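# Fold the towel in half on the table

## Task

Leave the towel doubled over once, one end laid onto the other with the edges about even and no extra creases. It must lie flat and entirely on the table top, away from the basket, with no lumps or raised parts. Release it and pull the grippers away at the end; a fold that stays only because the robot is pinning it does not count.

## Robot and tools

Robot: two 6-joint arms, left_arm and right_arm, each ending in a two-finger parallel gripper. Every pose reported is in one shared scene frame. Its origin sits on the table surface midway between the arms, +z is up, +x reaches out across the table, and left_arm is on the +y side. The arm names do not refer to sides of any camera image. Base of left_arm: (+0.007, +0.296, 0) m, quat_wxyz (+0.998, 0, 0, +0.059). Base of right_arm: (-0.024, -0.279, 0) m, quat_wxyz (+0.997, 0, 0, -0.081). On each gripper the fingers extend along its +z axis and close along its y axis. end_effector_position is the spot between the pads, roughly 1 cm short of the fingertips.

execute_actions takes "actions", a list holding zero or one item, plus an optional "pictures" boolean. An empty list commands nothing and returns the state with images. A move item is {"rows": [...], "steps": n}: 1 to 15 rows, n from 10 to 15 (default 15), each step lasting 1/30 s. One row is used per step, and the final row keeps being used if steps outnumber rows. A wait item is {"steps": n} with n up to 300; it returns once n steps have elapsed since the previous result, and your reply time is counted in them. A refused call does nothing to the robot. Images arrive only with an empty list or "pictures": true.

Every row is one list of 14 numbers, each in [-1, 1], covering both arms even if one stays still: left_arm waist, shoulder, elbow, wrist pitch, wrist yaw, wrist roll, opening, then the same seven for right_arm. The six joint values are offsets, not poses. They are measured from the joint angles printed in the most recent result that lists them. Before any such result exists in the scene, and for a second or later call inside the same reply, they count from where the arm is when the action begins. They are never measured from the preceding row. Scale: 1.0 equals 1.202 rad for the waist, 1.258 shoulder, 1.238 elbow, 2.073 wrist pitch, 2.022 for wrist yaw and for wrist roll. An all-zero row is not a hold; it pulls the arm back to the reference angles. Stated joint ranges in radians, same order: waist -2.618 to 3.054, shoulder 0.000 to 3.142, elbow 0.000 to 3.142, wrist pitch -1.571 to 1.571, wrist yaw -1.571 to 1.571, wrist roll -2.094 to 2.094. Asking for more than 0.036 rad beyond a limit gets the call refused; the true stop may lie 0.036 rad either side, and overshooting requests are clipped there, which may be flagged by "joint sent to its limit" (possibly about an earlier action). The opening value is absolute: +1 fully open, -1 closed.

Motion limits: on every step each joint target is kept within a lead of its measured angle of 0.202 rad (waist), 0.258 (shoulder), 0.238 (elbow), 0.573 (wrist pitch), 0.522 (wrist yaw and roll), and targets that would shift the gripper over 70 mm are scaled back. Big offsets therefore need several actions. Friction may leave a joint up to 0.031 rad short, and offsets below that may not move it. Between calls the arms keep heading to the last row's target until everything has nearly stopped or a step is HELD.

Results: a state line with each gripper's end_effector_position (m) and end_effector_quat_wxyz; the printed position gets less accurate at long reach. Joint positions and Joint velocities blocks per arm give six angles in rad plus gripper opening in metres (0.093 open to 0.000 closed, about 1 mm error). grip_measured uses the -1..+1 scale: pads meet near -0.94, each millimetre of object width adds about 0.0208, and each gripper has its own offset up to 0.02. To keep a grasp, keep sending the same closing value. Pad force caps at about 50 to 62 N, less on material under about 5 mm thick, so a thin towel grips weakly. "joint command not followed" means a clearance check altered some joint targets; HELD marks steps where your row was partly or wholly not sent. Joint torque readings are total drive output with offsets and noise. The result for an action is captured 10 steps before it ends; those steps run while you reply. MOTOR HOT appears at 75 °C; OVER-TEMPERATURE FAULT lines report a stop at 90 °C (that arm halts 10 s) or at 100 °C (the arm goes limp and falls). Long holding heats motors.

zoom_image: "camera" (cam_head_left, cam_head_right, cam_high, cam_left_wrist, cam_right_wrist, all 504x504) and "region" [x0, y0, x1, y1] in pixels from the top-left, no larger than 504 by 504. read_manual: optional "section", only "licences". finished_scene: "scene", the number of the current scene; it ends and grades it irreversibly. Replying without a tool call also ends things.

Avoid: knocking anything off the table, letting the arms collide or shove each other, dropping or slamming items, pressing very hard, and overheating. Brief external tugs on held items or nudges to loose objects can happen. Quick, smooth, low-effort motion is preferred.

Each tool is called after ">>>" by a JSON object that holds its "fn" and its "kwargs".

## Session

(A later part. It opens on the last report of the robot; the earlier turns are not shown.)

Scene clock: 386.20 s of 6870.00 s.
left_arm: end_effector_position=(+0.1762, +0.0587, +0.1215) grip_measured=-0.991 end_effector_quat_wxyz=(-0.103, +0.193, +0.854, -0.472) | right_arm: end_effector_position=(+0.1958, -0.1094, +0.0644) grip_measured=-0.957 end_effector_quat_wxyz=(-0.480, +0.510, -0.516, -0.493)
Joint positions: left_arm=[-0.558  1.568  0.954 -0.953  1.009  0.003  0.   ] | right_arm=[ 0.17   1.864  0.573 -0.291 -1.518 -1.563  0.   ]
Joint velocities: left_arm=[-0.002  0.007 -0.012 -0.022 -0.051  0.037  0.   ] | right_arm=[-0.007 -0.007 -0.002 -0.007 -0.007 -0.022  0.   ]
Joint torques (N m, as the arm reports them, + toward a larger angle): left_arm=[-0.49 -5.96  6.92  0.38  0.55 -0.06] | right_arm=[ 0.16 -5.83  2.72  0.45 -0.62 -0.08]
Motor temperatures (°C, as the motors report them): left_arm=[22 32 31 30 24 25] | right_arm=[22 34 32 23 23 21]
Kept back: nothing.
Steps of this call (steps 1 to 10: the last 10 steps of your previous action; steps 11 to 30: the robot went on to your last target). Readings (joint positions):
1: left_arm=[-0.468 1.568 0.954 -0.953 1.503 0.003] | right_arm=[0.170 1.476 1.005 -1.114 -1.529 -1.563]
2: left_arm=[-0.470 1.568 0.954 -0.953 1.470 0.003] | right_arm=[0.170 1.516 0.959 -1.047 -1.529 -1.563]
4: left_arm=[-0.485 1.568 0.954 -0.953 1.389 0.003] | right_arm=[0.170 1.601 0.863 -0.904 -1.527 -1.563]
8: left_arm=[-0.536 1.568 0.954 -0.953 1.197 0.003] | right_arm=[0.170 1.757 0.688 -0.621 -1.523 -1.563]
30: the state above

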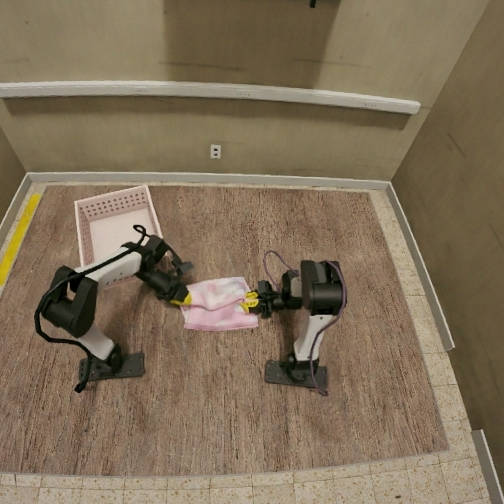

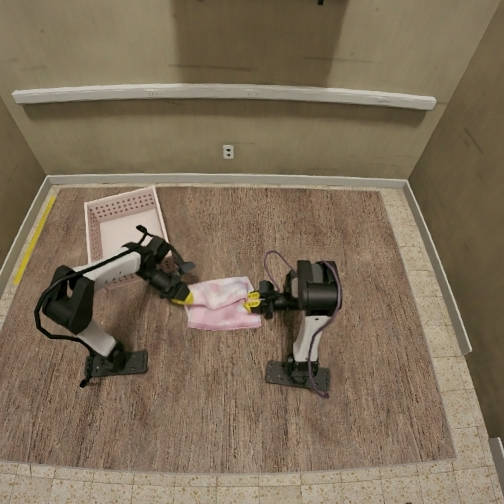

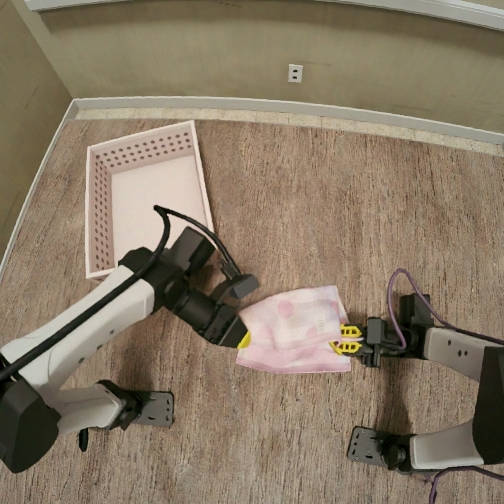

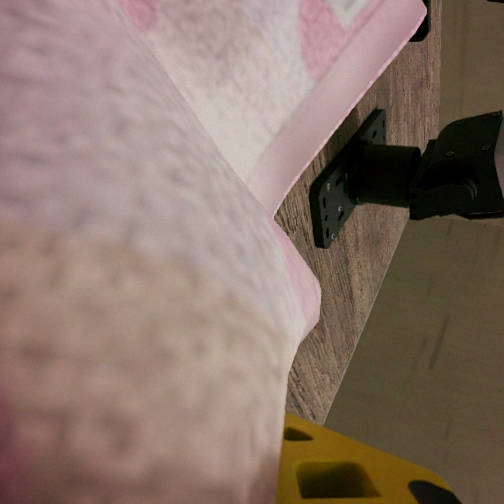

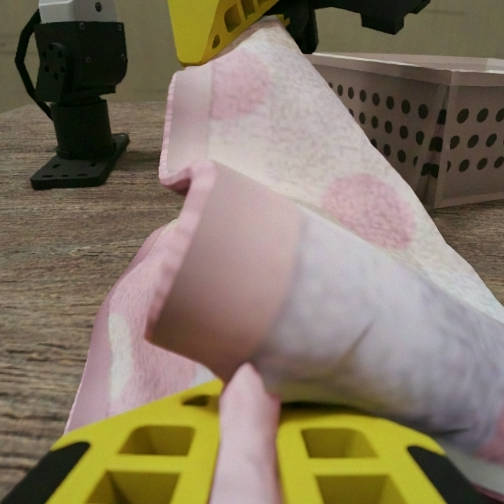

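>>> {"fn": "execute_actions", "kwargs": {"actions": [{"rows":[[0,0,0,0,0,0,-1,0,0,0,0,0,0,-0.6],[0,0,0,0,0,0,-1,0,0,0,0,0,0,-0.2],[0,0,0,0,0,0,-1,0,0,0,0,0,0,0.2],[0,0,0,0,0,0,-1,0,0,0,0,0,0,0.4],[0,0,0,0,0,0,-1,-0.04,-0.01,-0.01,0,0,0,0.4],[0,0,0,0,0,0,-1,-0.08,-0.03,-0.03,0,0,0,0.4],[0,0,0,0,0,0,-1,-0.12,-0.05,-0.05,0,0,0,0.4],[0,0,0,0,0,0,-1,-0.16,-0.07,-0.07,0,0,0,0.4],[0,0,0,0,0,0,-1,-0.2,-0.09,-0.09,0,0,0,0.4],[0,0,0,0,0,0,-1,-0.24,-0.11,-0.1,0,0,0,0.4],[0,0,0,0,0,0,-1,-0.28,-0.13,-0.11,0,0,0,0.4],[0,0,0,0,0,0,-1,-0.32,-0.15,-0.12,0,0,0,0.4]],"steps":15}]}}

>>> {"fn": "execute_actions", "kwargs": {"actions": [{"steps":22}], "pictures": true}}

Scene clock: 387.07 s of 6870.00 s.
left_arm: end_effector_position=(+0.1762, +0.0588, +0.1213) grip_measured=-0.991 end_effector_quat_wxyz=(-0.103, +0.194, +0.854, -0.472) | right_arm: end_effector_position=(+0.1969, -0.1106, +0.0644) grip_measured=+0.318 end_effector_quat_wxyz=(-0.482, +0.509, -0.517, -0.491)
Joint positions: left_arm=[-0.558  1.568  0.954 -0.953  1.008  0.003  0.   ] | right_arm=[ 0.165  1.864  0.573 -0.289 -1.518 -1.563  0.06 ]
Joint velocities: left_arm=[ 0.012  0.002 -0.007 -0.022  0.007 -0.022  0.   ] | right_arm=[-0.256  0.002  0.002  0.066  0.022 -0.007  0.162]
Joint torques (N m, as the arm reports them, + toward a larger angle): left_arm=[ 0.1  -5.99  6.9   0.4   0.62 -0.07] | right_arm=[-2.07 -6.71  2.32  0.27 -0.48 -0.08]
Motor temperatures (°C, as the motors report them): left_arm=[22 32 31 30 24 25] | right_arm=[22 34 31 23 23 21]
Steps of this call (steps 1 to 15: the robot went on to your last target; steps 16 to 21: nothing new was sent; steps 22 to 26: the first 5 steps of this action). Readings (joint positions):
22: left_arm=[-0.558 1.568 0.954 -0.953 1.008 0.003] | right_arm=[0.170 1.864 0.573 -0.289 -1.518 -1.563]
23: left_arm=[-0.558 1.568 0.954 -0.953 1.008 0.003] | right_arm=[0.170 1.864 0.573 -0.289 -1.518 -1.563]
25: left_arm=[-0.558 1.568 0.954 -0.953 1.008 0.003] | right_arm=[0.170 1.864 0.573 -0.289 -1.518 -1.563]
26: the state above

Scene clock: 387.80 s of 6870.00 s.
left_arm: end_effector_position=(+0.1762, +0.0588, +0.1213) grip_measured=-0.991 end_effector_quat_wxyz=(-0.103, +0.194, +0.854, -0.472) | right_arm: end_effector_position=(+0.2149, -0.1922, +0.0794) grip_measured=+0.397 end_effector_quat_wxyz=(+0.574, -0.417, +0.594, +0.378)
Joint positions: left_arm=[-0.558  1.568  0.954 -0.953  1.008  0.003  0.   ] | right_arm=[-0.211  1.693  0.447 -0.287 -1.517 -1.563  0.064]
Joint velocities: left_arm=[-0.007 -0.007  0.007  0.037 -0.066  0.007  0.   ] | right_arm=[-0.012  0.007  0.022 -0.081 -0.022 -0.051 -0.001]
Joint torques (N m, as the arm reports them, + toward a larger angle): left_arm=[ 0.06 -5.97  6.84  0.38  0.62 -0.05] | right_arm=[-0.09 -5.83  1.86  0.32 -0.49 -0.07]
Motor temperatures (°C, as the motors report them): left_arm=[22 32 31 30 24 25] | right_arm=[22 34 31 23 23 21]
Kept back: nothing.
Steps of this call (steps 1 to 10: the last 10 steps of your previous action; steps 11 to 22: the robot went on to your last target). Readings (joint positions):
1: left_arm=[-0.558 1.568 0.954 -0.953 1.008 0.003] | right_arm=[0.146 1.862 0.570 -0.289 -1.518 -1.563]
2: left_arm=[-0.558 1.568 0.954 -0.953 1.008 0.003] | right_arm=[0.113 1.853 0.561 -0.288 -1.518 -1.563]
4: left_arm=[-0.558 1.568 0.954 -0.953 1.008 0.003] | right_arm=[0.018 1.813 0.525 -0.287 -1.517 -1.563]
8: left_arm=[-0.558 1.568 0.954 -0.953 1.008 0.003] | right_arm=[-0.176 1.715 0.457 -0.287 -1.517 -1.563]
22: the state above

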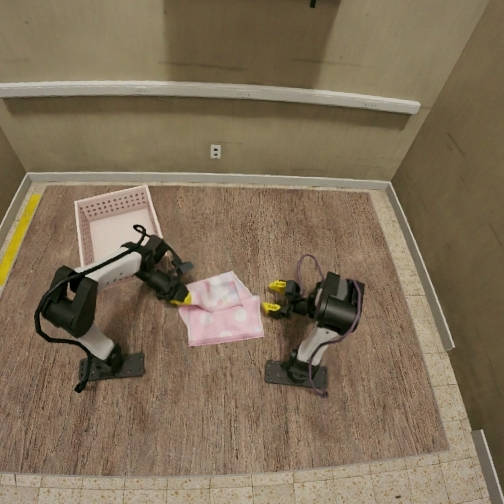

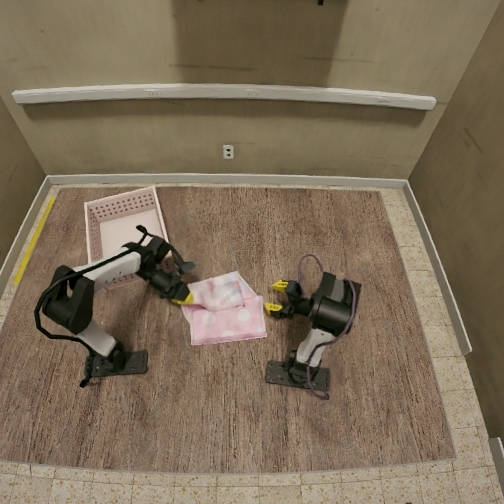

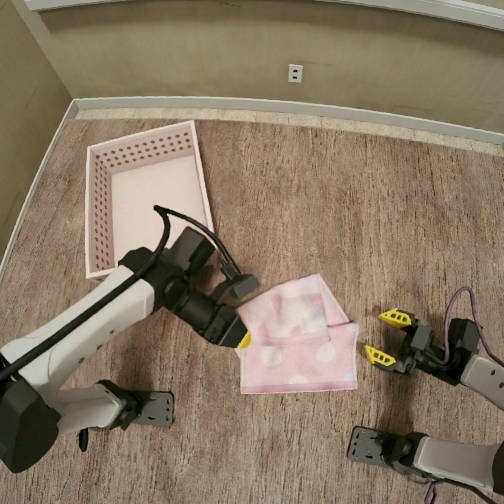

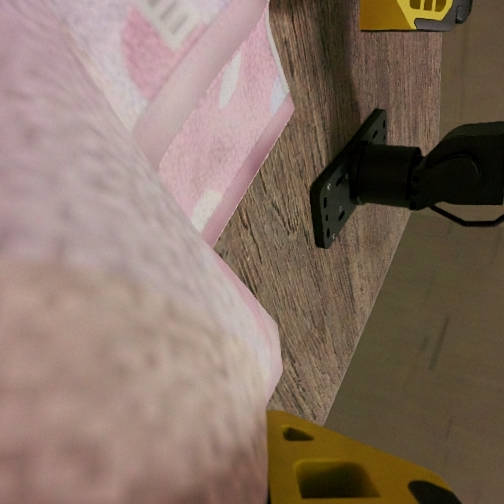

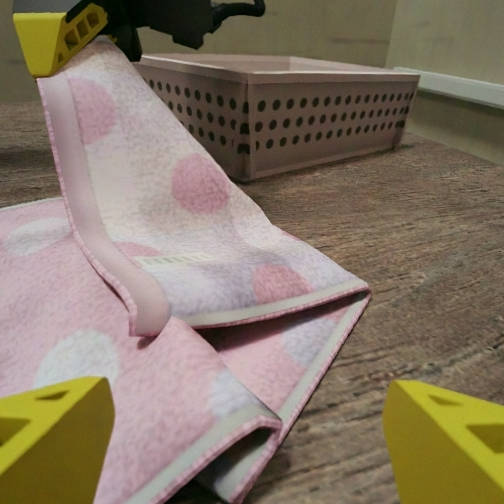

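>>> {"fn": "execute_actions", "kwargs": {"actions": [{"rows":[[0,0,0,0,0,0,-1,0,-0.04,0.07,-0.06,0,0.1,0],[0,0,0,0,0,0,-1,0,-0.08,0.14,-0.13,0.03,0.2,-0.5],[0,0,0,0,0,0,-1,0,-0.12,0.21,-0.2,0.08,0.3,-1],[0,0,0,0,0,0,-1,0.03,-0.16,0.28,-0.27,0.15,0.4,-1],[0,0,0,0,0,0,-1,0.07,-0.2,0.35,-0.33,0.23,0.5,-1],[0,0,0,0,0,0,-1,0.12,-0.235,0.42,-0.39,0.31,0.6,-1],[0,0,0,0,0,0,-1,0.18,-0.235,0.48,-0.44,0.39,0.7,-1],[0,0,0,0,0,0,-1,0.25,-0.235,0.5,-0.45,0.47,0.8,-1],[0,0,0,0,0,0,-1,0.32,-0.235,0.5,-0.45,0.55,0.9,-1],[0,0,0,0,0,0,-1,0.39,-0.235,0.5,-0.45,0.62,1,-1],[0,0,0,0,0,0,-1,0.46,-0.235,0.5,-0.45,0.69,1,-1],[0,0,0,0,0,0,-1,0.53,-0.235,0.5,-0.45,0.755,1,-1],[0,0,0,0,0,0,-1,0.6,-0.235,0.5,-0.45,0.755,1,-1]],"steps":15}]}}

>>> {"fn": "execute_actions", "kwargs": {"actions": [{"steps":25}]}}

Scene clock: 389.40 s of 6870.00 s.
left_arm: end_effector_position=(+0.1762, +0.0588, +0.1213) grip_measured=-0.991 end_effector_quat_wxyz=(-0.103, +0.194, +0.854, -0.472) | right_arm: end_effector_position=(+0.2485, -0.2048, +0.1150) grip_measured=-0.892 end_effector_quat_wxyz=(+0.452, -0.332, +0.707, +0.429)
Joint positions: left_arm=[-0.558  1.568  0.954 -0.953  1.008  0.003  0.   ] | right_arm=[-0.191  1.566  0.683 -0.608 -1.346 -1.17   0.002]
Joint velocities: left_arm=[-0.002 -0.017 -0.002 -0.051 -0.095 -0.095  0.   ] | right_arm=[ 0.574 -1.385  2.313 -2.22   2.132  2.85  -0.219]
Joint torques (N m, as the arm reports them, + toward a larger angle): left_arm=[ 0.06 -5.95  6.87  0.4   0.62 -0.05] | right_arm=[ 2.53 -8.05  6.54  0.25 -0.77 -0.18]
Motor temperatures (°C, as the motors report them): left_arm=[22 32 31 30 24 25] | right_arm=[22 34 31 23 23 21]
Steps of this call (steps 1 to 15: the robot went on to your last target; steps 16 to 43: nothing new was sent; steps 44 to 48: the first 5 steps of this action). Readings (joint positions):
44: left_arm=[-0.558 1.568 0.954 -0.953 1.008 0.003] | right_arm=[-0.211 1.690 0.456 -0.311 -1.514 -1.532]
45: left_arm=[-0.558 1.568 0.954 -0.953 1.008 0.003] | right_arm=[-0.211 1.676 0.485 -0.367 -1.500 -1.466]
47: left_arm=[-0.558 1.568 0.954 -0.953 1.008 0.003] | right_arm=[-0.207 1.612 0.604 -0.525 -1.418 -1.271]
48: the state above

Scene clock: 390.23 s of 6870.00 s.
left_arm: end_effector_position=(+0.1762, +0.0588, +0.1213) grip_measured=-0.991 end_effector_quat_wxyz=(-0.103, +0.194, +0.854, -0.472) | right_arm: end_effector_position=(+0.1968, -0.1958, +0.1121) grip_measured=-0.992 end_effector_quat_wxyz=(+0.018, +0.039, +0.999, +0.015)
Joint positions: left_arm=[-0.558  1.568  0.954 -0.953  1.008  0.003  0.   ] | right_arm=[ 0.515  1.394  1.078 -1.211 -0.014  0.43   0.   ]
Joint velocities: left_arm=[-0.002 -0.002  0.012 -0.022 -0.022 -0.051  0.   ] | right_arm=[-0.007 -0.012  0.007 -0.022  0.051  0.154  0.   ]
Joint torques (N m, as the arm reports them, + toward a larger angle): left_arm=[ 0.09 -5.98  6.91  0.39  0.6  -0.07] | right_arm=[-0.21 -3.97  5.27  0.43  0.19 -0.01]
Motor temperatures (°C, as the motors report them): left_arm=[22 32 31 30 24 25] | right_arm=[22 34 31 23 23 21]
Kept back: nothing.
Steps of this call (steps 1 to 10: the last 10 steps of your previous action; steps 11 to 25: the robot went on to your last target). Readings (joint positions):
1: left_arm=[-0.558 1.568 0.954 -0.953 1.008 0.003] | right_arm=[-0.161 1.516 0.767 -0.694 -1.257 -1.068]
2: left_arm=[-0.558 1.568 0.954 -0.953 1.008 0.003] | right_arm=[-0.114 1.472 0.855 -0.782 -1.156 -0.967]
4: left_arm=[-0.558 1.568 0.954 -0.953 1.008 0.003] | right_arm=[0.021 1.418 1.009 -0.909 -0.960 -0.766]
8: left_arm=[-0.558 1.568 0.954 -0.953 1.008 0.003] | right_arm=[0.330 1.387 1.078 -1.049 -0.579 -0.365]
25: the state above

>>> {"fn": "execute_actions", "kwargs": {"actions": [{"rows":[[0,0,0,0,0,0,-1,0.06,0,-0.03,0.02,0.01,0.2,-1],[0,0,0,0,0,0,-1,0.12,0,-0.06,0.04,0.01,0.4,-1],[0,0,0,0,0,0,-1,0.18,0.01,-0.1,0.06,0.01,0.6,-1],[0,0,0,0,0,0,-1,0.24,0.01,-0.14,0.08,0.01,0.8,-1],[0,0,0,0,0,0,-1,0.29,0.02,-0.18,0.1,0.01,0.8,-1],[0,0,0,0,0,0,-1,0.29,0.02,-0.205,0.105,0.01,0.8,-1]],"steps":15}]}}

>>> {"fn": "execute_actions", "kwargs": {"actions": [{"steps":25}]}}

Scene clock: 390.93 s of 6870.00 s.
left_arm: end_effector_position=(+0.1762, +0.0588, +0.1213) grip_measured=-0.991 end_effector_quat_wxyz=(-0.103, +0.194, +0.854, -0.472) | right_arm: end_effector_position=(+0.1706, -0.1539, +0.0839) grip_measured=-0.992 end_effector_quat_wxyz=(+0.019, +0.165, +0.986, +0.009)
Joint positions: left_arm=[-0.558  1.568  0.954 -0.953  1.008  0.003  0.   ] | right_arm=[ 0.745  1.395  0.966 -1.102  0.013  0.914  0.   ]
Joint velocities: left_arm=[-0.017 -0.007 -0.012 -0.051  0.007 -0.022  0.   ] | right_arm=[ 2.068  0.056 -1.306  1.018 -0.095  2.835  0.   ]
Joint torques (N m, as the arm reports them, + toward a larger angle): left_arm=[ 0.1  -5.95  6.88  0.39  0.61 -0.05] | right_arm=[-0.3  -2.56  3.66 -0.08  0.13 -0.02]
Motor temperatures (°C, as the motors report them): left_arm=[22 32 31 30 24 25] | right_arm=[22 34 31 23 23 21]
Steps of this call (steps 1 to 16: the robot went on to your last target; steps 17 to 21: the first 5 steps of this action). Readings (joint positions):
17: left_arm=[-0.558 1.568 0.954 -0.953 1.008 0.003] | right_arm=[0.525 1.394 1.075 -1.207 0.001 0.515]
18: left_arm=[-0.558 1.568 0.954 -0.953 1.008 0.003] | right_arm=[0.555 1.394 1.065 -1.193 0.008 0.612]
20: left_arm=[-0.558 1.568 0.954 -0.953 1.008 0.003] | right_arm=[0.673 1.394 1.009 -1.136 0.013 0.814]
21: the state above

Scene clock: 391.77 s of 6870.00 s.
left_arm: end_effector_position=(+0.1762, +0.0588, +0.1213) grip_measured=-0.991 end_effector_quat_wxyz=(-0.103, +0.194, +0.854, -0.472) | right_arm: end_effector_position=(+0.1369, -0.1421, +0.0459) grip_measured=-0.993 end_effector_quat_wxyz=(-0.004, +0.617, +0.787, -0.011)
Joint positions: left_arm=[-0.558  1.568  0.954 -0.953  1.008  0.003  0.   ] | right_arm=[ 0.866  1.418  0.829 -1.006 -0.004  2.033  0.   ]
Joint velocities: left_arm=[-0.007 -0.007  0.017 -0.037 -0.022 -0.007  0.   ] | right_arm=[ 0.012 -0.032  0.002  0.007  0.007  0.051  0.   ]
Joint torques (N m, as the arm reports them, + toward a larger angle): left_arm=[ 0.06 -5.95  6.87  0.39  0.6  -0.07] | right_arm=[-0.08 -3.97  5.29  0.35  0.2   0.01]
Motor temperatures (°C, as the motors report them): left_arm=[22 32 31 30 24 25] | right_arm=[22 34 31 23 23 21]
Kept back: nothing.
Steps of this call (steps 1 to 10: the last 10 steps of your previous action; steps 11 to 25: the robot went on to your last target). Readings (joint positions):
1: left_arm=[-0.558 1.568 0.954 -0.953 1.008 0.003] | right_arm=[0.807 1.399 0.921 -1.074 0.006 1.012]
2: left_arm=[-0.558 1.568 0.954 -0.953 1.008 0.003] | right_arm=[0.846 1.405 0.883 -1.058 -0.001 1.112]
4: left_arm=[-0.558 1.568 0.954 -0.953 1.008 0.003] | right_arm=[0.866 1.416 0.838 -1.052 -0.005 1.312]
8: left_arm=[-0.558 1.568 0.954 -0.953 1.008 0.003] | right_arm=[0.866 1.418 0.829 -1.032 -0.004 1.698]
25: the state above

>>> {"fn": "execute_actions", "kwargs": {"actions": [{"rows":[[0,0,0,0,0,0,-1,0,0.02,-0.03,0.04,0,0,-1],[0,0,0,0,0,0,-1,0,0.04,-0.06,0.07,0,0,-1],[0,0,0,0,0,0,-1,0,0.055,-0.085,0.095,0,0,-1],[0,0,0,0,0,0,-1,0,0.065,-0.105,0.095,0,0,-1],[0,0,0,0,0,0,-1,0,0.065,-0.105,0.095,0,0,-1],[0,0,0,0,0,0,-1,0,0.065,-0.105,0.095,0,0,-1],[0,0,0,0,0,0,-1,0,0.065,-0.105,0.095,0,0,-1],[0,0,0,0,0,0,-1,0,0.065,-0.105,0.095,0,0,-1],[0,0,0,0,0,0,-1,0,0.065,-0.105,0.095,0,0,-1],[0,0,0,0,0,0,-1,0.06,0.015,-0.145,0.085,0,0,-1],[0,0,0,0,0,0,-1,0.12,-0.035,-0.185,0.075,0,0,-1],[0,0,0,0,0,0,-1,0.186,-0.08,-0.225,0.065,0,0,-1]],"steps":15}]}}

>>> {"fn": "execute_actions", "kwargs": {"actions": [{"steps":22}], "pictures": true}}

Scene clock: 392.77 s of 6870.00 s.
left_arm: end_effector_position=(+0.1762, +0.0588, +0.1213) grip_measured=-0.991 end_effector_quat_wxyz=(-0.103, +0.194, +0.854, -0.472) | right_arm: end_effector_position=(+0.1364, -0.1426, +0.0189) grip_measured=-0.993 end_effector_quat_wxyz=(-0.005, +0.620, +0.785, -0.013)
Joint positions: left_arm=[-0.558  1.568  0.954 -0.953  1.008  0.003  0.   ] | right_arm=[ 0.866  1.465  0.753 -0.885 -0.004  2.04   0.   ]
Joint velocities: left_arm=[ 0.007 -0.002 -0.002  0.081 -0.007 -0.022  0.   ] | right_arm=[-0.007  0.505 -0.647  0.447  0.037  0.037  0.   ]
Joint torques (N m, as the arm reports them, + toward a larger angle): left_arm=[ 0.06 -5.97  6.83  0.38  0.61 -0.06] | right_arm=[ 0.16 -3.96  4.34  0.19  0.11 -0.14]
Motor temperatures (°C, as the motors report them): left_arm=[22 32 31 30 24 25] | right_arm=[22 34 31 23 23 21]
Steps of this call (steps 1 to 25: the robot went on to your last target; steps 26 to 30: the first 5 steps of this action). Readings (joint positions):
26: left_arm=[-0.558 1.568 0.954 -0.953 1.008 0.003] | right_arm=[0.866 1.418 0.826 -0.996 -0.004 2.041]
27: left_arm=[-0.558 1.568 0.954 -0.953 1.008 0.003] | right_arm=[0.866 1.422 0.816 -0.973 -0.004 2.041]
29: left_arm=[-0.558 1.568 0.954 -0.953 1.008 0.003] | right_arm=[0.866 1.448 0.776 -0.907 -0.004 2.040]
30: the state above

Scene clock: 393.50 s of 6870.00 s.
left_arm: end_effector_position=(+0.1762, +0.0588, +0.1213) grip_measured=-0.991 end_effector_quat_wxyz=(-0.103, +0.194, +0.854, -0.472) | right_arm: end_effector_position=(+0.0857, -0.1386, +0.0099) grip_measured=-0.993 end_effector_quat_wxyz=(+0.005, +0.531, +0.847, +0.001)
Joint positions: left_arm=[-0.558  1.568  0.954 -0.953  1.008  0.003  0.   ] | right_arm=[ 1.082  1.317  0.596 -0.846  0.01   2.039  0.   ]
Joint velocities: left_arm=[ 0.007 -0.007  0.002  0.022 -0.007 -0.007  0.   ] | right_arm=[-0.002 -0.007 -0.012 -0.066 -0.022 -0.037  0.   ]
Joint torques (N m, as the arm reports them, + toward a larger angle): left_arm=[ 0.04 -5.9   6.85  0.38  0.62 -0.06] | right_arm=[ 0.78 -2.93  2.06  0.02  0.   -0.13]
Motor temperatures (°C, as the motors report them): left_arm=[22 32 31 30 24 25] | right_arm=[22 34 31 23 23 21]
Kept back: nothing.
Steps of this call (steps 1 to 10: the last 10 steps of your previous action; steps 11 to 22: the robot went on to your last target). Readings (joint positions):
1: left_arm=[-0.558 1.568 0.954 -0.953 1.008 0.003] | right_arm=[0.866 1.481 0.734 -0.872 -0.004 2.040]
2: left_arm=[-0.558 1.568 0.954 -0.953 1.008 0.003] | right_arm=[0.866 1.486 0.727 -0.868 -0.004 2.040]
4: left_arm=[-0.558 1.568 0.954 -0.953 1.008 0.003] | right_arm=[0.866 1.482 0.727 -0.857 -0.004 2.039]
8: left_arm=[-0.558 1.568 0.954 -0.953 1.008 0.003] | right_arm=[1.020 1.367 0.634 -0.834 0.013 2.039]
22: the state above

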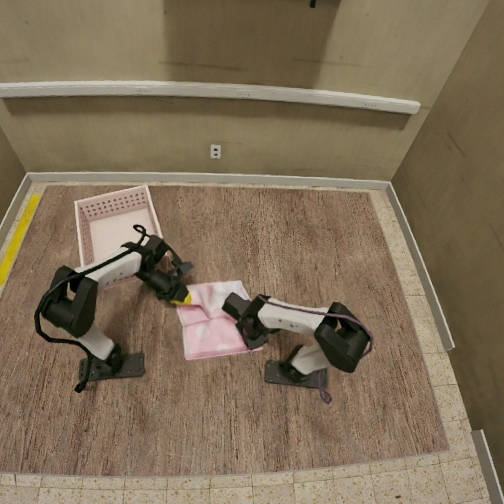

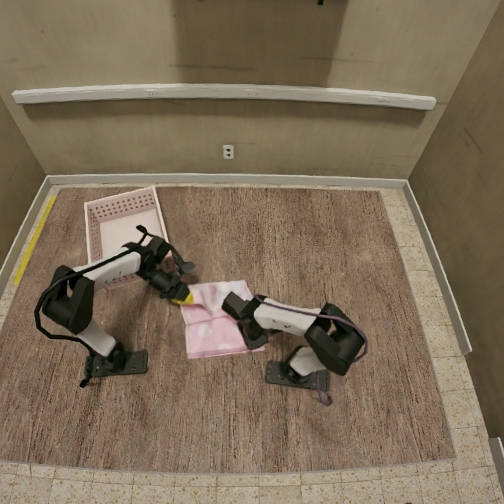

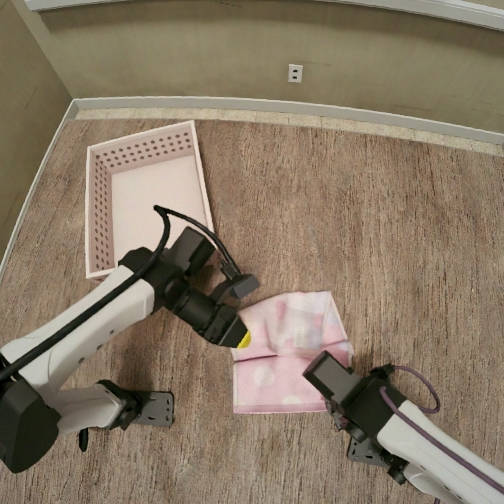

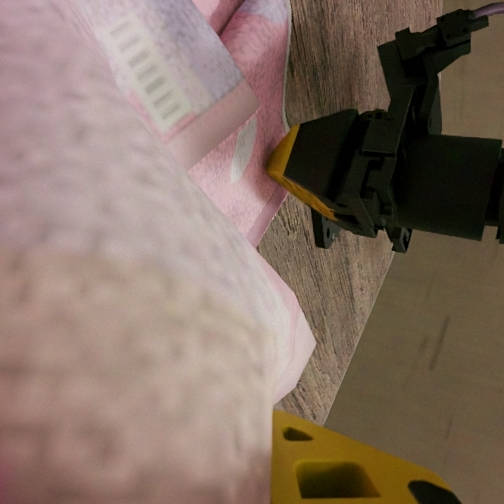

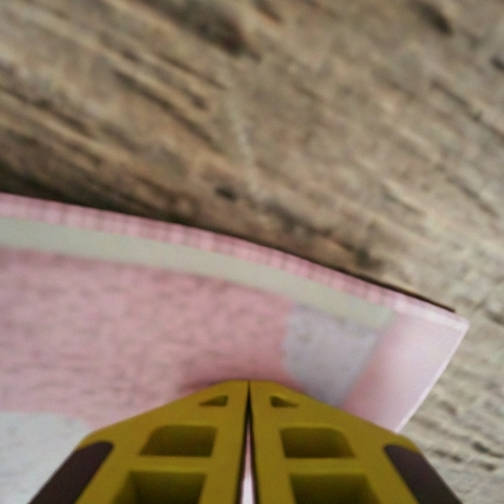

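>>> {"fn": "execute_actions", "kwargs": {"actions": [{"rows":[[0,0,0,0,0,0,-1,0,0,0.07,-0.04,0,0,-1],[0,0,0,0,0,0,-1,-0.02,0.02,0.14,-0.07,0,0,-0.5],[0,0,0,0,0,0,-1,-0.04,0.05,0.21,-0.1,0,0,0],[0,0,0,0,0,0,-1,-0.06,0.09,0.28,-0.12,0,0,0.5],[0,0,0,0,0,0,-1,-0.08,0.13,0.35,-0.14,0,0,1],[0,0,0,0,0,0,-1,-0.1,0.17,0.42,-0.155,0,0,1],[0,0,0,0,0,0,-1,-0.122,0.21,0.48,-0.165,0,0,1],[0,0,0,0,0,0,-1,-0.122,0.25,0.54,-0.172,0,0,1]],"steps":15}]}}

>>> {"fn": "execute_actions", "kwargs": {"actions": [{"steps":22}], "pictures": true}}

Scene clock: 395.57 s of 6870.00 s.
left_arm: end_effector_position=(+0.1762, +0.0588, +0.1213) grip_measured=-0.991 end_effector_quat_wxyz=(-0.103, +0.194, +0.854, -0.472) | right_arm: end_effector_position=(+0.1149, -0.1164, +0.0533) grip_measured=+0.054 end_effector_quat_wxyz=(+0.003, +0.551, +0.834, -0.001)
Joint positions: left_arm=[-0.558  1.568  0.954 -0.953  1.008  0.003  0.   ] | right_arm=[ 1.034  1.396  0.843 -1.019  0.006  2.039  0.048]
Joint velocities: left_arm=[ 0.022  0.007 -0.012  0.022 -0.022  0.022  0.   ] | right_arm=[-0.574  1.106  2.41  -0.901 -0.007  0.022  0.421]
Joint torques (N m, as the arm reports them, + toward a larger angle): left_arm=[ 0.06 -5.97  6.84  0.38  0.6  -0.05] | right_arm=[-0.79 -2.53  6.63  0.5   0.15 -0.07]
Motor temperatures (°C, as the motors report them): left_arm=[22 32 31 30 24 25] | right_arm=[22 33 31 23 23 21]
Steps of this call (steps 1 to 15: the robot went on to your last target; steps 16 to 57: nothing new was sent; steps 58 to 62: the first 5 steps of this action). Readings (joint positions):
58: left_arm=[-0.558 1.568 0.954 -0.953 1.008 0.003] | right_arm=[1.082 1.317 0.608 -0.860 0.010 2.039]
59: left_arm=[-0.558 1.568 0.954 -0.953 1.008 0.003] | right_arm=[1.080 1.321 0.638 -0.895 0.009 2.039]
61: left_arm=[-0.558 1.568 0.954 -0.953 1.008 0.003] | right_arm=[1.054 1.361 0.762 -0.984 0.007 2.039]
62: the state above

Scene clock: 396.30 s of 6870.00 s.
left_arm: end_effector_position=(+0.1762, +0.0588, +0.1213) grip_measured=-0.991 end_effector_quat_wxyz=(-0.103, +0.194, +0.854, -0.472) | right_arm: end_effector_position=(+0.1805, -0.0802, +0.1020) grip_measured=+0.996 end_effector_quat_wxyz=(+0.004, +0.590, +0.807, +0.005)
Joint positions: left_arm=[-0.558  1.568  0.954 -0.953  1.008  0.003  0.   ] | right_arm=[ 0.939  1.618  1.247 -1.189  0.006  2.039  0.093]
Joint velocities: left_arm=[ 0.007  0.002 -0.002 -0.125 -0.037 -0.051  0.   ] | right_arm=[-0.007  0.007 -0.007 -0.037  0.051 -0.022 -0.   ]
Joint torques (N m, as the arm reports them, + toward a larger angle): left_arm=[ 0.05 -5.89  6.88  0.4   0.6  -0.05] | right_arm=[-0.14 -5.02  7.28  0.17  0.15 -0.08]
Motor temperatures (°C, as the motors report them): left_arm=[22 32 31 30 24 25] | right_arm=[22 33 31 23 23 21]
Kept back: nothing.
Steps of this call (steps 1 to 10: the last 10 steps of your previous action; steps 11 to 22: the robot went on to your last target). Readings (joint positions):
1: left_arm=[-0.558 1.568 0.954 -0.953 1.008 0.003] | right_arm=[1.011 1.438 0.927 -1.047 0.006 2.039]
2: left_arm=[-0.558 1.568 0.954 -0.953 1.008 0.003] | right_arm=[0.988 1.485 1.013 -1.073 0.005 2.039]
4: left_arm=[-0.558 1.568 0.954 -0.953 1.008 0.003] | right_arm=[0.952 1.576 1.170 -1.103 0.006 2.039]
8: left_arm=[-0.558 1.568 0.954 -0.953 1.008 0.003] | right_arm=[0.939 1.618 1.247 -1.119 0.006 2.039]
22: the state above

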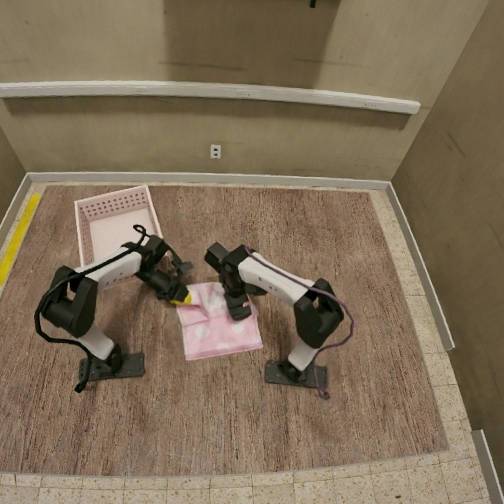

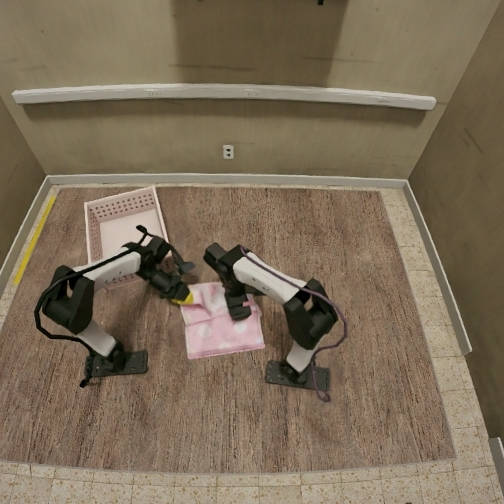

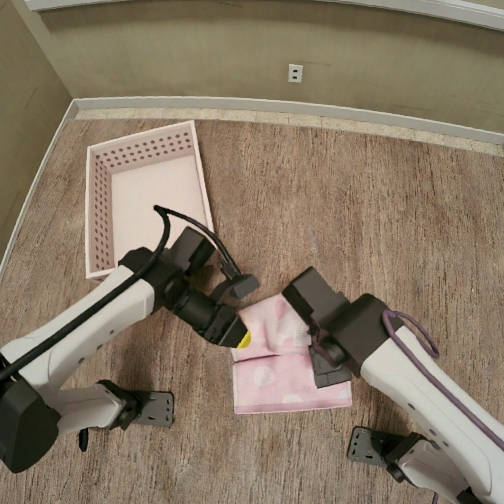

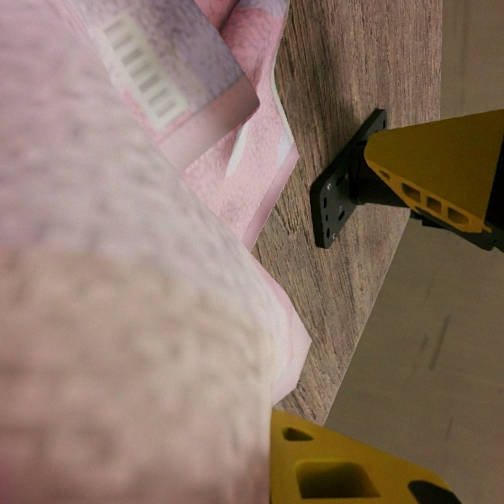

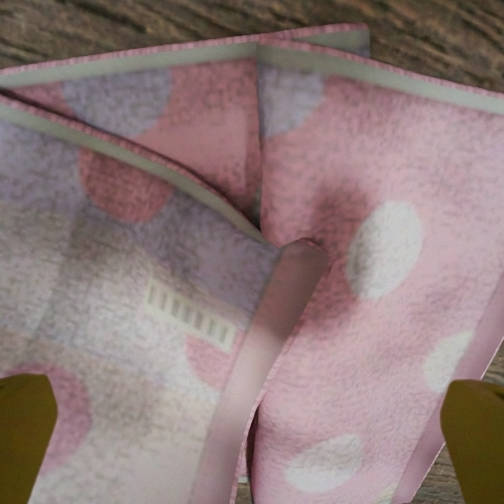

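>>> {"fn": "execute_actions", "kwargs": {"actions": [{"rows":[[0,0,0,0,0,0,-1,0.02,-0.05,-0.06,0.01,0,0,0],[0,0,0,0,0,0,-1,0.04,-0.1,-0.12,0.02,0,0,-1],[0,0,0,0,0,0,-1,0.06,-0.15,-0.18,0.03,0,0,-1],[0,0,0,0,0,0,-1,0.08,-0.2,-0.24,0.05,0,0,-1],[0,0,0,0,0,0,-1,0.1,-0.24,-0.3,0.07,0,0,-1],[0,0,0,0,0,0,-1,0.12,-0.25,-0.36,0.09,0,0,-1],[0,0,0,0,0,0,-1,0.12,-0.25,-0.41,0.12,0,0,-1],[0,0,0,0,0,0,-1,0.12,-0.25,-0.46,0.14,0,0,-1],[0,0,0,0,0,0,-1,0.12,-0.245,-0.5,0.16,0,0,-1],[0,0,0,0,0,0,-1,0.12,-0.24,-0.53,0.168,0,0,-1],[0,0,0,0,0,0,-1,0.12,-0.235,-0.555,0.168,0,0,-1]],"steps":15}]}}

>>> {"fn": "execute_actions", "kwargs": {"actions": [{"steps":20}]}}

Scene clock: 397.23 s of 6870.00 s.
left_arm: end_effector_position=(+0.1762, +0.0588, +0.1213) grip_measured=-0.991 end_effector_quat_wxyz=(-0.103, +0.194, +0.854, -0.472) | right_arm: end_effector_position=(+0.1387, -0.0973, +0.0889) grip_measured=-0.331 end_effector_quat_wxyz=(+0.007, +0.561, +0.827, +0.025)
Joint positions: left_arm=[-0.558  1.568  0.954 -0.953  1.008  0.003  0.   ] | right_arm=[ 1.011  1.43   1.015 -1.104  0.008  2.039  0.029]
Joint velocities: left_arm=[-0.017 -0.002  0.002  0.022 -0.066  0.022  0.   ] | right_arm=[ 0.794 -1.81  -2.049  0.418  0.022  0.066 -0.421]
Joint torques (N m, as the arm reports them, + toward a larger angle): left_arm=[ 0.04 -5.94  6.85  0.39  0.61 -0.06] | right_arm=[ 0.34 -4.82  5.1   0.31  0.15 -0.08]
Motor temperatures (°C, as the motors report them): left_arm=[22 32 31 30 24 25] | right_arm=[22 33 31 23 22 21]
Steps of this call (steps 1 to 23: the robot went on to your last target; steps 24 to 28: the first 5 steps of this action). Readings (joint positions):
24: left_arm=[-0.558 1.568 0.954 -0.953 1.008 0.003] | right_arm=[0.941 1.610 1.236 -1.181 0.006 2.039]
25: left_arm=[-0.558 1.568 0.954 -0.953 1.008 0.003] | right_arm=[0.948 1.587 1.204 -1.159 0.007 2.039]
27: left_arm=[-0.558 1.568 0.954 -0.953 1.008 0.003] | right_arm=[0.984 1.491 1.086 -1.120 0.008 2.039]
28: the state above

Scene clock: 397.90 s of 6870.00 s.
left_arm: end_effector_position=(+0.1762, +0.0588, +0.1213) grip_measured=-0.991 end_effector_quat_wxyz=(-0.103, +0.194, +0.854, -0.472) | right_arm: end_effector_position=(+0.0726, -0.1554, +0.0096) grip_measured=-0.993 end_effector_quat_wxyz=(-0.001, +0.532, +0.846, -0.038)
Joint positions: left_arm=[-0.558  1.568  0.954 -0.953  1.008  0.003  0.   ] | right_arm=[ 1.078  1.309  0.586 -0.923  0.005  2.039  0.   ]
Joint velocities: left_arm=[ 0.007 -0.007  0.012 -0.037 -0.007  0.007  0.   ] | right_arm=[ 0.012  0.017  0.027  0.022  0.007 -0.037  0.   ]
Joint torques (N m, as the arm reports them, + toward a larger angle): left_arm=[ 0.03 -5.99  6.87  0.39  0.61 -0.06] | right_arm=[ 0.57 -1.69  3.36  0.98  0.13 -0.08]
Motor temperatures (°C, as the motors report them): left_arm=[22 32 31 30 24 25] | right_arm=[22 33 31 23 22 21]
Kept back: nothing.
Steps of this call (steps 1 to 10: the last 10 steps of your previous action; steps 11 to 20: the robot went on to your last target). Readings (joint positions):
1: left_arm=[-0.558 1.568 0.954 -0.953 1.008 0.003] | right_arm=[1.038 1.372 0.943 -1.090 0.007 2.039]
2: left_arm=[-0.558 1.568 0.954 -0.953 1.008 0.003] | right_arm=[1.061 1.330 0.876 -1.072 0.006 2.039]
4: left_arm=[-0.558 1.568 0.954 -0.953 1.008 0.003] | right_arm=[1.078 1.302 0.748 -1.014 0.005 2.039]
8: left_arm=[-0.558 1.568 0.954 -0.953 1.008 0.003] | right_arm=[1.078 1.314 0.584 -0.940 0.005 2.039]
20: the state above

>>> {"fn": "execute_actions", "kwargs": {"actions": [{"rows":[[0,0,0.04,-0.025,0,0,-1,0,0.015,-0.025,0,0,0,-1],[0,0,0.08,-0.05,0,0,-1,0,0.015,-0.025,0,0,0,-1],[0,0,0.12,-0.075,0,0,-1,0,0.015,-0.025,0,0,0,-1],[0,0,0.16,-0.1,0,0,-1,0,0.015,-0.025,0,0,0,-1],[0,0,0.2,-0.12,0,0,-1,0,0.015,-0.025,0,0,0,-1],[0,0,0.24,-0.145,0,0,-1,0,0.015,-0.025,0,0,0,-1],[0,0,0.28,-0.17,0,0,-1,0,0.015,-0.025,0,0,0,-1],[0,0,0.32,-0.19,0,0,-1,0,0.015,-0.025,0,0,0,-1]],"steps":15}]}}

>>> {"fn": "execute_actions", "kwargs": {"actions": [{"steps":22}], "pictures": true}}

Scene clock: 398.57 s of 6870.00 s.
left_arm: end_effector_position=(+0.1871, +0.0543, +0.1521) grip_measured=-0.991 end_effector_quat_wxyz=(-0.098, +0.196, +0.855, -0.470) | right_arm: end_effector_position=(+0.0719, -0.1564, +0.0097) grip_measured=-0.993 end_effector_quat_wxyz=(-0.001, +0.532, +0.846, -0.040)
Joint positions: left_arm=[-0.558  1.568  1.086 -1.074  1.001  0.003  0.   ] | right_arm=[ 1.078  1.309  0.586 -0.928  0.005  2.039  0.   ]
Joint velocities: left_arm=[ 0.012  0.007  1.414 -0.799 -0.007 -0.007  0.   ] | right_arm=[-0.012  0.002 -0.027 -0.051 -0.051  0.051  0.   ]
Joint torques (N m, as the arm reports them, + toward a larger angle): left_arm=[ 0.11 -6.17  9.5   0.44  0.64 -0.07] | right_arm=[ 0.16 -1.24  2.94  0.15  0.12 -0.07]
Motor temperatures (°C, as the motors report them): left_arm=[22 32 31 30 24 25] | right_arm=[22 33 31 23 22 21]
Steps of this call (steps 1 to 15: the robot went on to your last target; steps 16 to 20: the first 5 steps of this action). Readings (joint positions):
16: left_arm=[-0.558 1.568 0.957 -0.960 1.007 0.003] | right_arm=[1.078 1.309 0.586 -0.927 0.005 2.039]
17: left_arm=[-0.558 1.568 0.972 -0.981 1.005 0.003] | right_arm=[1.078 1.309 0.586 -0.928 0.005 2.039]
19: left_arm=[-0.558 1.568 1.038 -1.043 1.002 0.003] | right_arm=[1.078 1.309 0.586 -0.928 0.005 2.039]
20: the state above

Scene clock: 399.30 s of 6870.00 s.
left_arm: end_effector_position=(+0.1920, +0.0516, +0.2159) grip_measured=-0.991 end_effector_quat_wxyz=(-0.102, +0.194, +0.855, -0.471) | right_arm: end_effector_position=(+0.0719, -0.1564, +0.0097) grip_measured=-0.993 end_effector_quat_wxyz=(-0.001, +0.532, +0.846, -0.040)
Joint positions: left_arm=[-0.558  1.566  1.337 -1.335  1.005  0.003  0.   ] | right_arm=[ 1.078  1.309  0.586 -0.928  0.005  2.039  0.   ]
Joint velocities: left_arm=[-0.007  0.002 -0.012 -0.022 -0.007 -0.037  0.   ] | right_arm=[-0.002  0.002 -0.002  0.007 -0.007 -0.007  0.   ]
Joint torques (N m, as the arm reports them, + toward a larger angle): left_arm=[ 0.02 -6.16  8.33  0.28  0.64 -0.05] | right_arm=[ 0.16 -1.23  2.98  0.14  0.12 -0.07]
Motor temperatures (°C, as the motors report them): left_arm=[22 32 31 30 24 25] | right_arm=[22 33 31 23 22 21]
Kept back: nothing.
Steps of this call (steps 1 to 10: the last 10 steps of your previous action; steps 11 to 22: the robot went on to your last target). Readings (joint positions):
1: left_arm=[-0.558 1.568 1.138 -1.107 1.001 0.003] | right_arm=[1.078 1.309 0.586 -0.928 0.005 2.039]
2: left_arm=[-0.558 1.568 1.192 -1.141 1.001 0.003] | right_arm=[1.078 1.309 0.586 -0.928 0.005 2.039]
4: left_arm=[-0.558 1.568 1.289 -1.203 1.002 0.003] | right_arm=[1.078 1.309 0.586 -0.928 0.005 2.039]
8: left_arm=[-0.558 1.566 1.337 -1.271 1.006 0.003] | right_arm=[1.078 1.309 0.586 -0.928 0.005 2.039]
22: the state above

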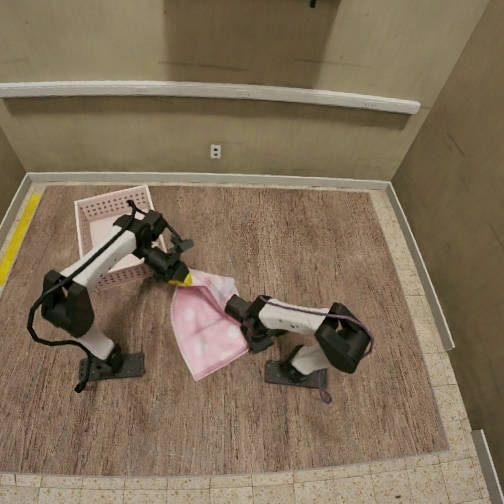

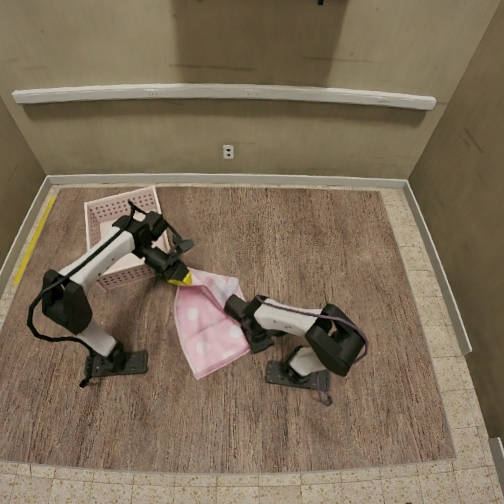

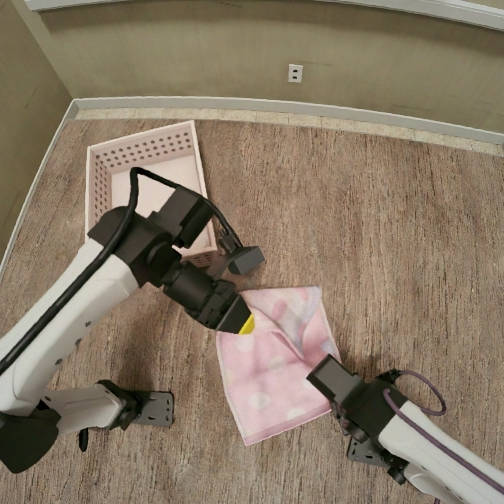

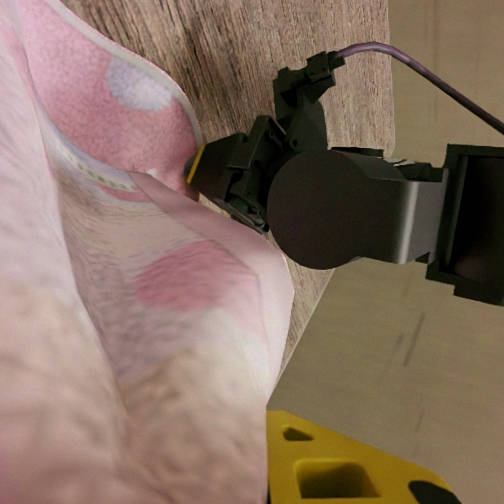

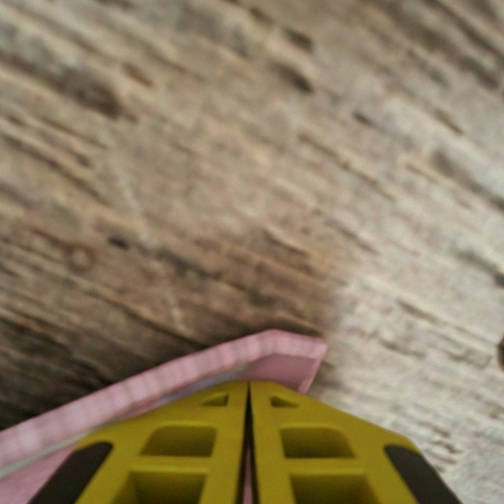

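>>> {"fn": "execute_actions", "kwargs": {"actions": [{"rows":[[0,0,-0.04,0.025,0,0,-1,0,0.015,-0.025,0,0,0,-1],[0,0,-0.08,0.05,0,0,-1,0,0.015,-0.025,0,0,0,-1],[0.01,0,-0.12,0.075,0,0,-1,0,0.015,-0.025,0,0,0,-1],[0.02,0,-0.16,0.1,0,0,-1,0,0.015,-0.025,0,0,0,-1],[0.04,0,-0.2,0.12,0,0,-1,0,0.015,-0.025,0,0,0,-1],[0.06,0,-0.24,0.145,0,0,-1,0,0.015,-0.025,0,0,0,-1],[0.08,0,-0.28,0.17,0,0,-1,0,0.015,-0.025,0,0,0,-1],[0.1,0,-0.32,0.19,0,0,-1,0,0.015,-0.025,0,0,0,-1]],"steps":15}]}}

>>> {"fn": "execute_actions", "kwargs": {"actions": [{"rows":[[0,0,0,0.01,0,0,-1,0,0,0.07,-0.03,0,0,-1],[0,0,0,0.01,0,0,-1,0,0.02,0.14,-0.05,0,0,-0.5],[0,0,0,0.01,0,0,-1,0,0.06,0.21,-0.07,0,0,0],[0,0,0,0.01,0,0,-1,0,0.1,0.28,-0.08,0,0,0.3],[0,0,0,0.01,0,0,-1,0,0.15,0.35,-0.09,0,0,0.3],[0,0,0,0.01,0,0,-1,0,0.2,0.42,-0.1,0,0,0.3],[0,0,0,0.01,0,0,-1,0,0.25,0.49,-0.105,0,0,0.3],[0,0,0,0.01,0,0,-1,0,0.3,0.55,-0.11,0,0,0.3],[0,0,0,0.01,0,0,-1,0,0.33,0.59,-0.11,0,0,0.3]],"steps":15}]}}

>>> {"fn": "execute_actions", "kwargs": {"actions": [{"steps":25}], "pictures": true}}

Scene clock: 400.63 s of 6870.00 s.
left_arm: end_effector_position=(+0.1883, +0.0557, +0.1813) grip_measured=-0.991 end_effector_quat_wxyz=(-0.111, +0.184, +0.856, -0.470) | right_arm: end_effector_position=(+0.0719, -0.1564, +0.0097) grip_measured=-0.993 end_effector_quat_wxyz=(-0.001, +0.532, +0.846, -0.040)
Joint positions: left_arm=[-0.549  1.566  1.197 -1.221  1.009  0.003  0.   ] | right_arm=[ 1.078  1.309  0.586 -0.928  0.005  2.039  0.   ]
Joint velocities: left_arm=[ 0.276  0.012 -1.429  0.93  -0.022 -0.007  0.   ] | right_arm=[-0.012  0.002  0.002 -0.007  0.007  0.022  0.   ]
Joint torques (N m, as the arm reports them, + toward a larger angle): left_arm=[ 2.24 -6.2   5.38  0.29  0.6  -0.06] | right_arm=[ 0.11 -1.25  2.97  0.08  0.13 -0.07]
Motor temperatures (°C, as the motors report them): left_arm=[22 32 31 30 24 25] | right_arm=[22 33 31 23 22 21]
Steps of this call (steps 1 to 30: the robot went on to your last target; steps 31 to 35: nothing new was sent; steps 36 to 40: the first 5 steps of this action). Readings (joint positions):
36: left_arm=[-0.558 1.566 1.331 -1.330 1.005 0.003] | right_arm=[1.078 1.309 0.586 -0.928 0.005 2.039]
37: left_arm=[-0.558 1.566 1.315 -1.312 1.006 0.003] | right_arm=[1.078 1.309 0.586 -0.928 0.005 2.039]
39: left_arm=[-0.556 1.566 1.245 -1.254 1.008 0.003] | right_arm=[1.078 1.309 0.586 -0.928 0.005 2.039]
40: the state above

Scene clock: 401.13 s of 6870.00 s.
left_arm: end_effector_position=(+0.1958, +0.0836, +0.1185) grip_measured=-0.991 end_effector_quat_wxyz=(-0.094, +0.133, +0.868, -0.469) | right_arm: end_effector_position=(+0.0993, -0.1207, +0.0509) grip_measured=+0.054 end_effector_quat_wxyz=(-0.000, +0.533, +0.846, -0.027)
Joint positions: left_arm=[-0.441  1.569  0.948 -0.991  0.997  0.002  0.   ] | right_arm=[ 1.078  1.399  0.833 -1.059  0.005  2.039  0.048]
Joint velocities: left_arm=[-0.012  0.002 -0.002 -0.007  0.007 -0.037  0.   ] | right_arm=[ 0.002  1.302  2.41  -0.52   0.022 -0.037  0.421]
Joint torques (N m, as the arm reports them, + toward a larger angle): left_arm=[-0.04 -5.87  6.89  0.49  0.6  -0.06] | right_arm=[ 0.16 -2.    6.41  0.44  0.12 -0.06]
Motor temperatures (°C, as the motors report them): left_arm=[22 32 31 30 24 25] | right_arm=[22 33 31 23 22 21]
Steps of this call (steps 1 to 10: the last 10 steps of your previous action; steps 11 to 15: the first 5 steps of this action, its rows measured from where the robot was after step 10). Readings (joint positions):
10: left_arm=[-0.441 1.569 0.948 -0.996 0.997 0.002] | right_arm=[1.078 1.309 0.586 -0.928 0.005 2.039]
11: left_arm=[-0.441 1.569 0.948 -0.992 0.997 0.002] | right_arm=[1.078 1.309 0.598 -0.942 0.005 2.039]
12: left_arm=[-0.441 1.569 0.948 -0.991 0.997 0.002] | right_arm=[1.078 1.313 0.628 -0.970 0.005 2.039]
14: left_arm=[-0.441 1.569 0.948 -0.991 0.997 0.002] | right_arm=[1.078 1.358 0.752 -1.038 0.005 2.039]
15: the state above

Scene clock: 401.97 s of 6870.00 s.
left_arm: end_effector_position=(+0.1958, +0.0836, +0.1185) grip_measured=-0.991 end_effector_quat_wxyz=(-0.094, +0.133, +0.868, -0.469) | right_arm: end_effector_position=(+0.1648, -0.0355, +0.0868) grip_measured=+0.297 end_effector_quat_wxyz=(+0.003, +0.533, +0.846, +0.003)
Joint positions: left_arm=[-0.441  1.569  0.948 -0.991  0.997  0.002  0.   ] | right_arm=[ 1.078  1.717  1.296 -1.143  0.005  2.039  0.059]
Joint velocities: left_arm=[-0.012  0.002  0.002 -0.037 -0.022 -0.022  0.   ] | right_arm=[ 0.012  0.012 -0.007 -0.037 -0.007 -0.022 -0.   ]
Joint torques (N m, as the arm reports them, + toward a larger angle): left_arm=[ 0.04 -5.91  6.81  0.47  0.6  -0.05] | right_arm=[ 0.15 -6.39  7.48  0.15  0.12 -0.07]
Motor temperatures (°C, as the motors report them): left_arm=[22 32 31 30 24 25] | right_arm=[22 33 31 23 22 21]
Kept back: nothing.
Steps of this call (steps 1 to 10: the last 10 steps of your previous action; steps 11 to 25: the robot went on to your last target). Readings (joint positions):
1: left_arm=[-0.441 1.569 0.948 -0.991 0.997 0.002] | right_arm=[1.078 1.448 0.918 -1.075 0.005 2.039]
2: left_arm=[-0.441 1.569 0.948 -0.991 0.997 0.002] | right_arm=[1.078 1.505 1.005 -1.088 0.005 2.039]
4: left_arm=[-0.441 1.569 0.948 -0.991 0.997 0.002] | right_arm=[1.078 1.625 1.176 -1.105 0.005 2.039]
8: left_arm=[-0.441 1.569 0.948 -0.991 0.997 0.002] | right_arm=[1.078 1.717 1.296 -1.086 0.005 2.039]
25: the state above

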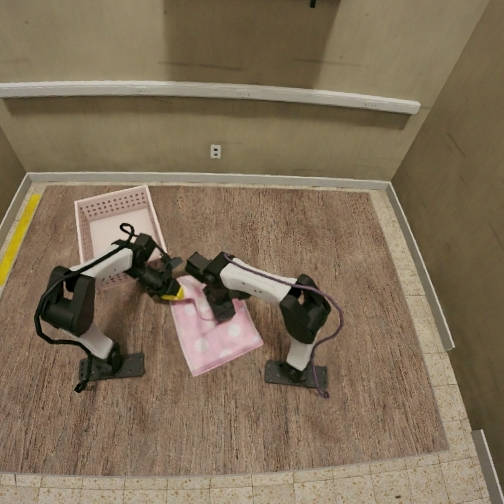

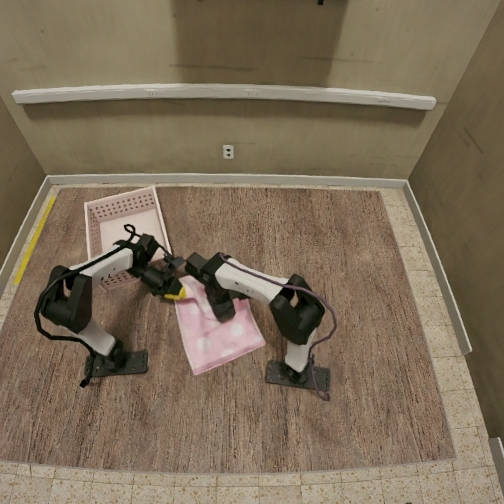

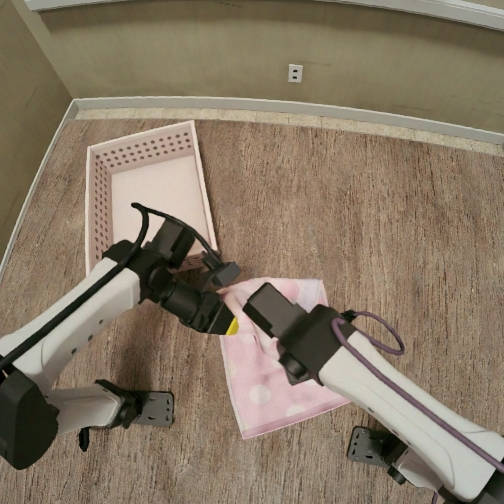

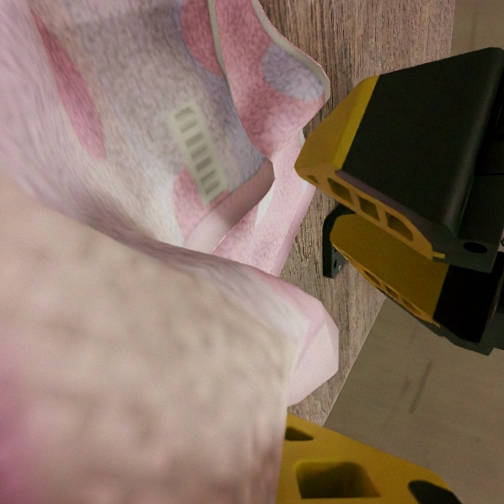

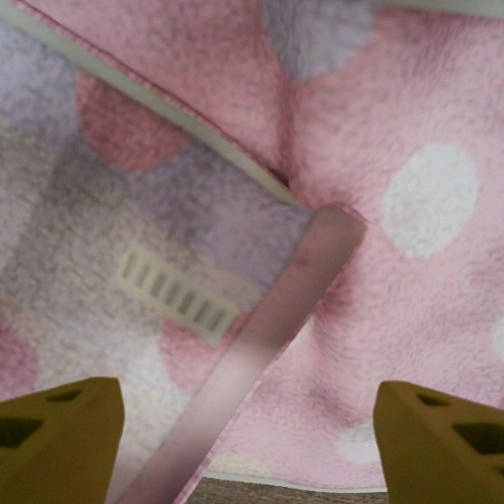

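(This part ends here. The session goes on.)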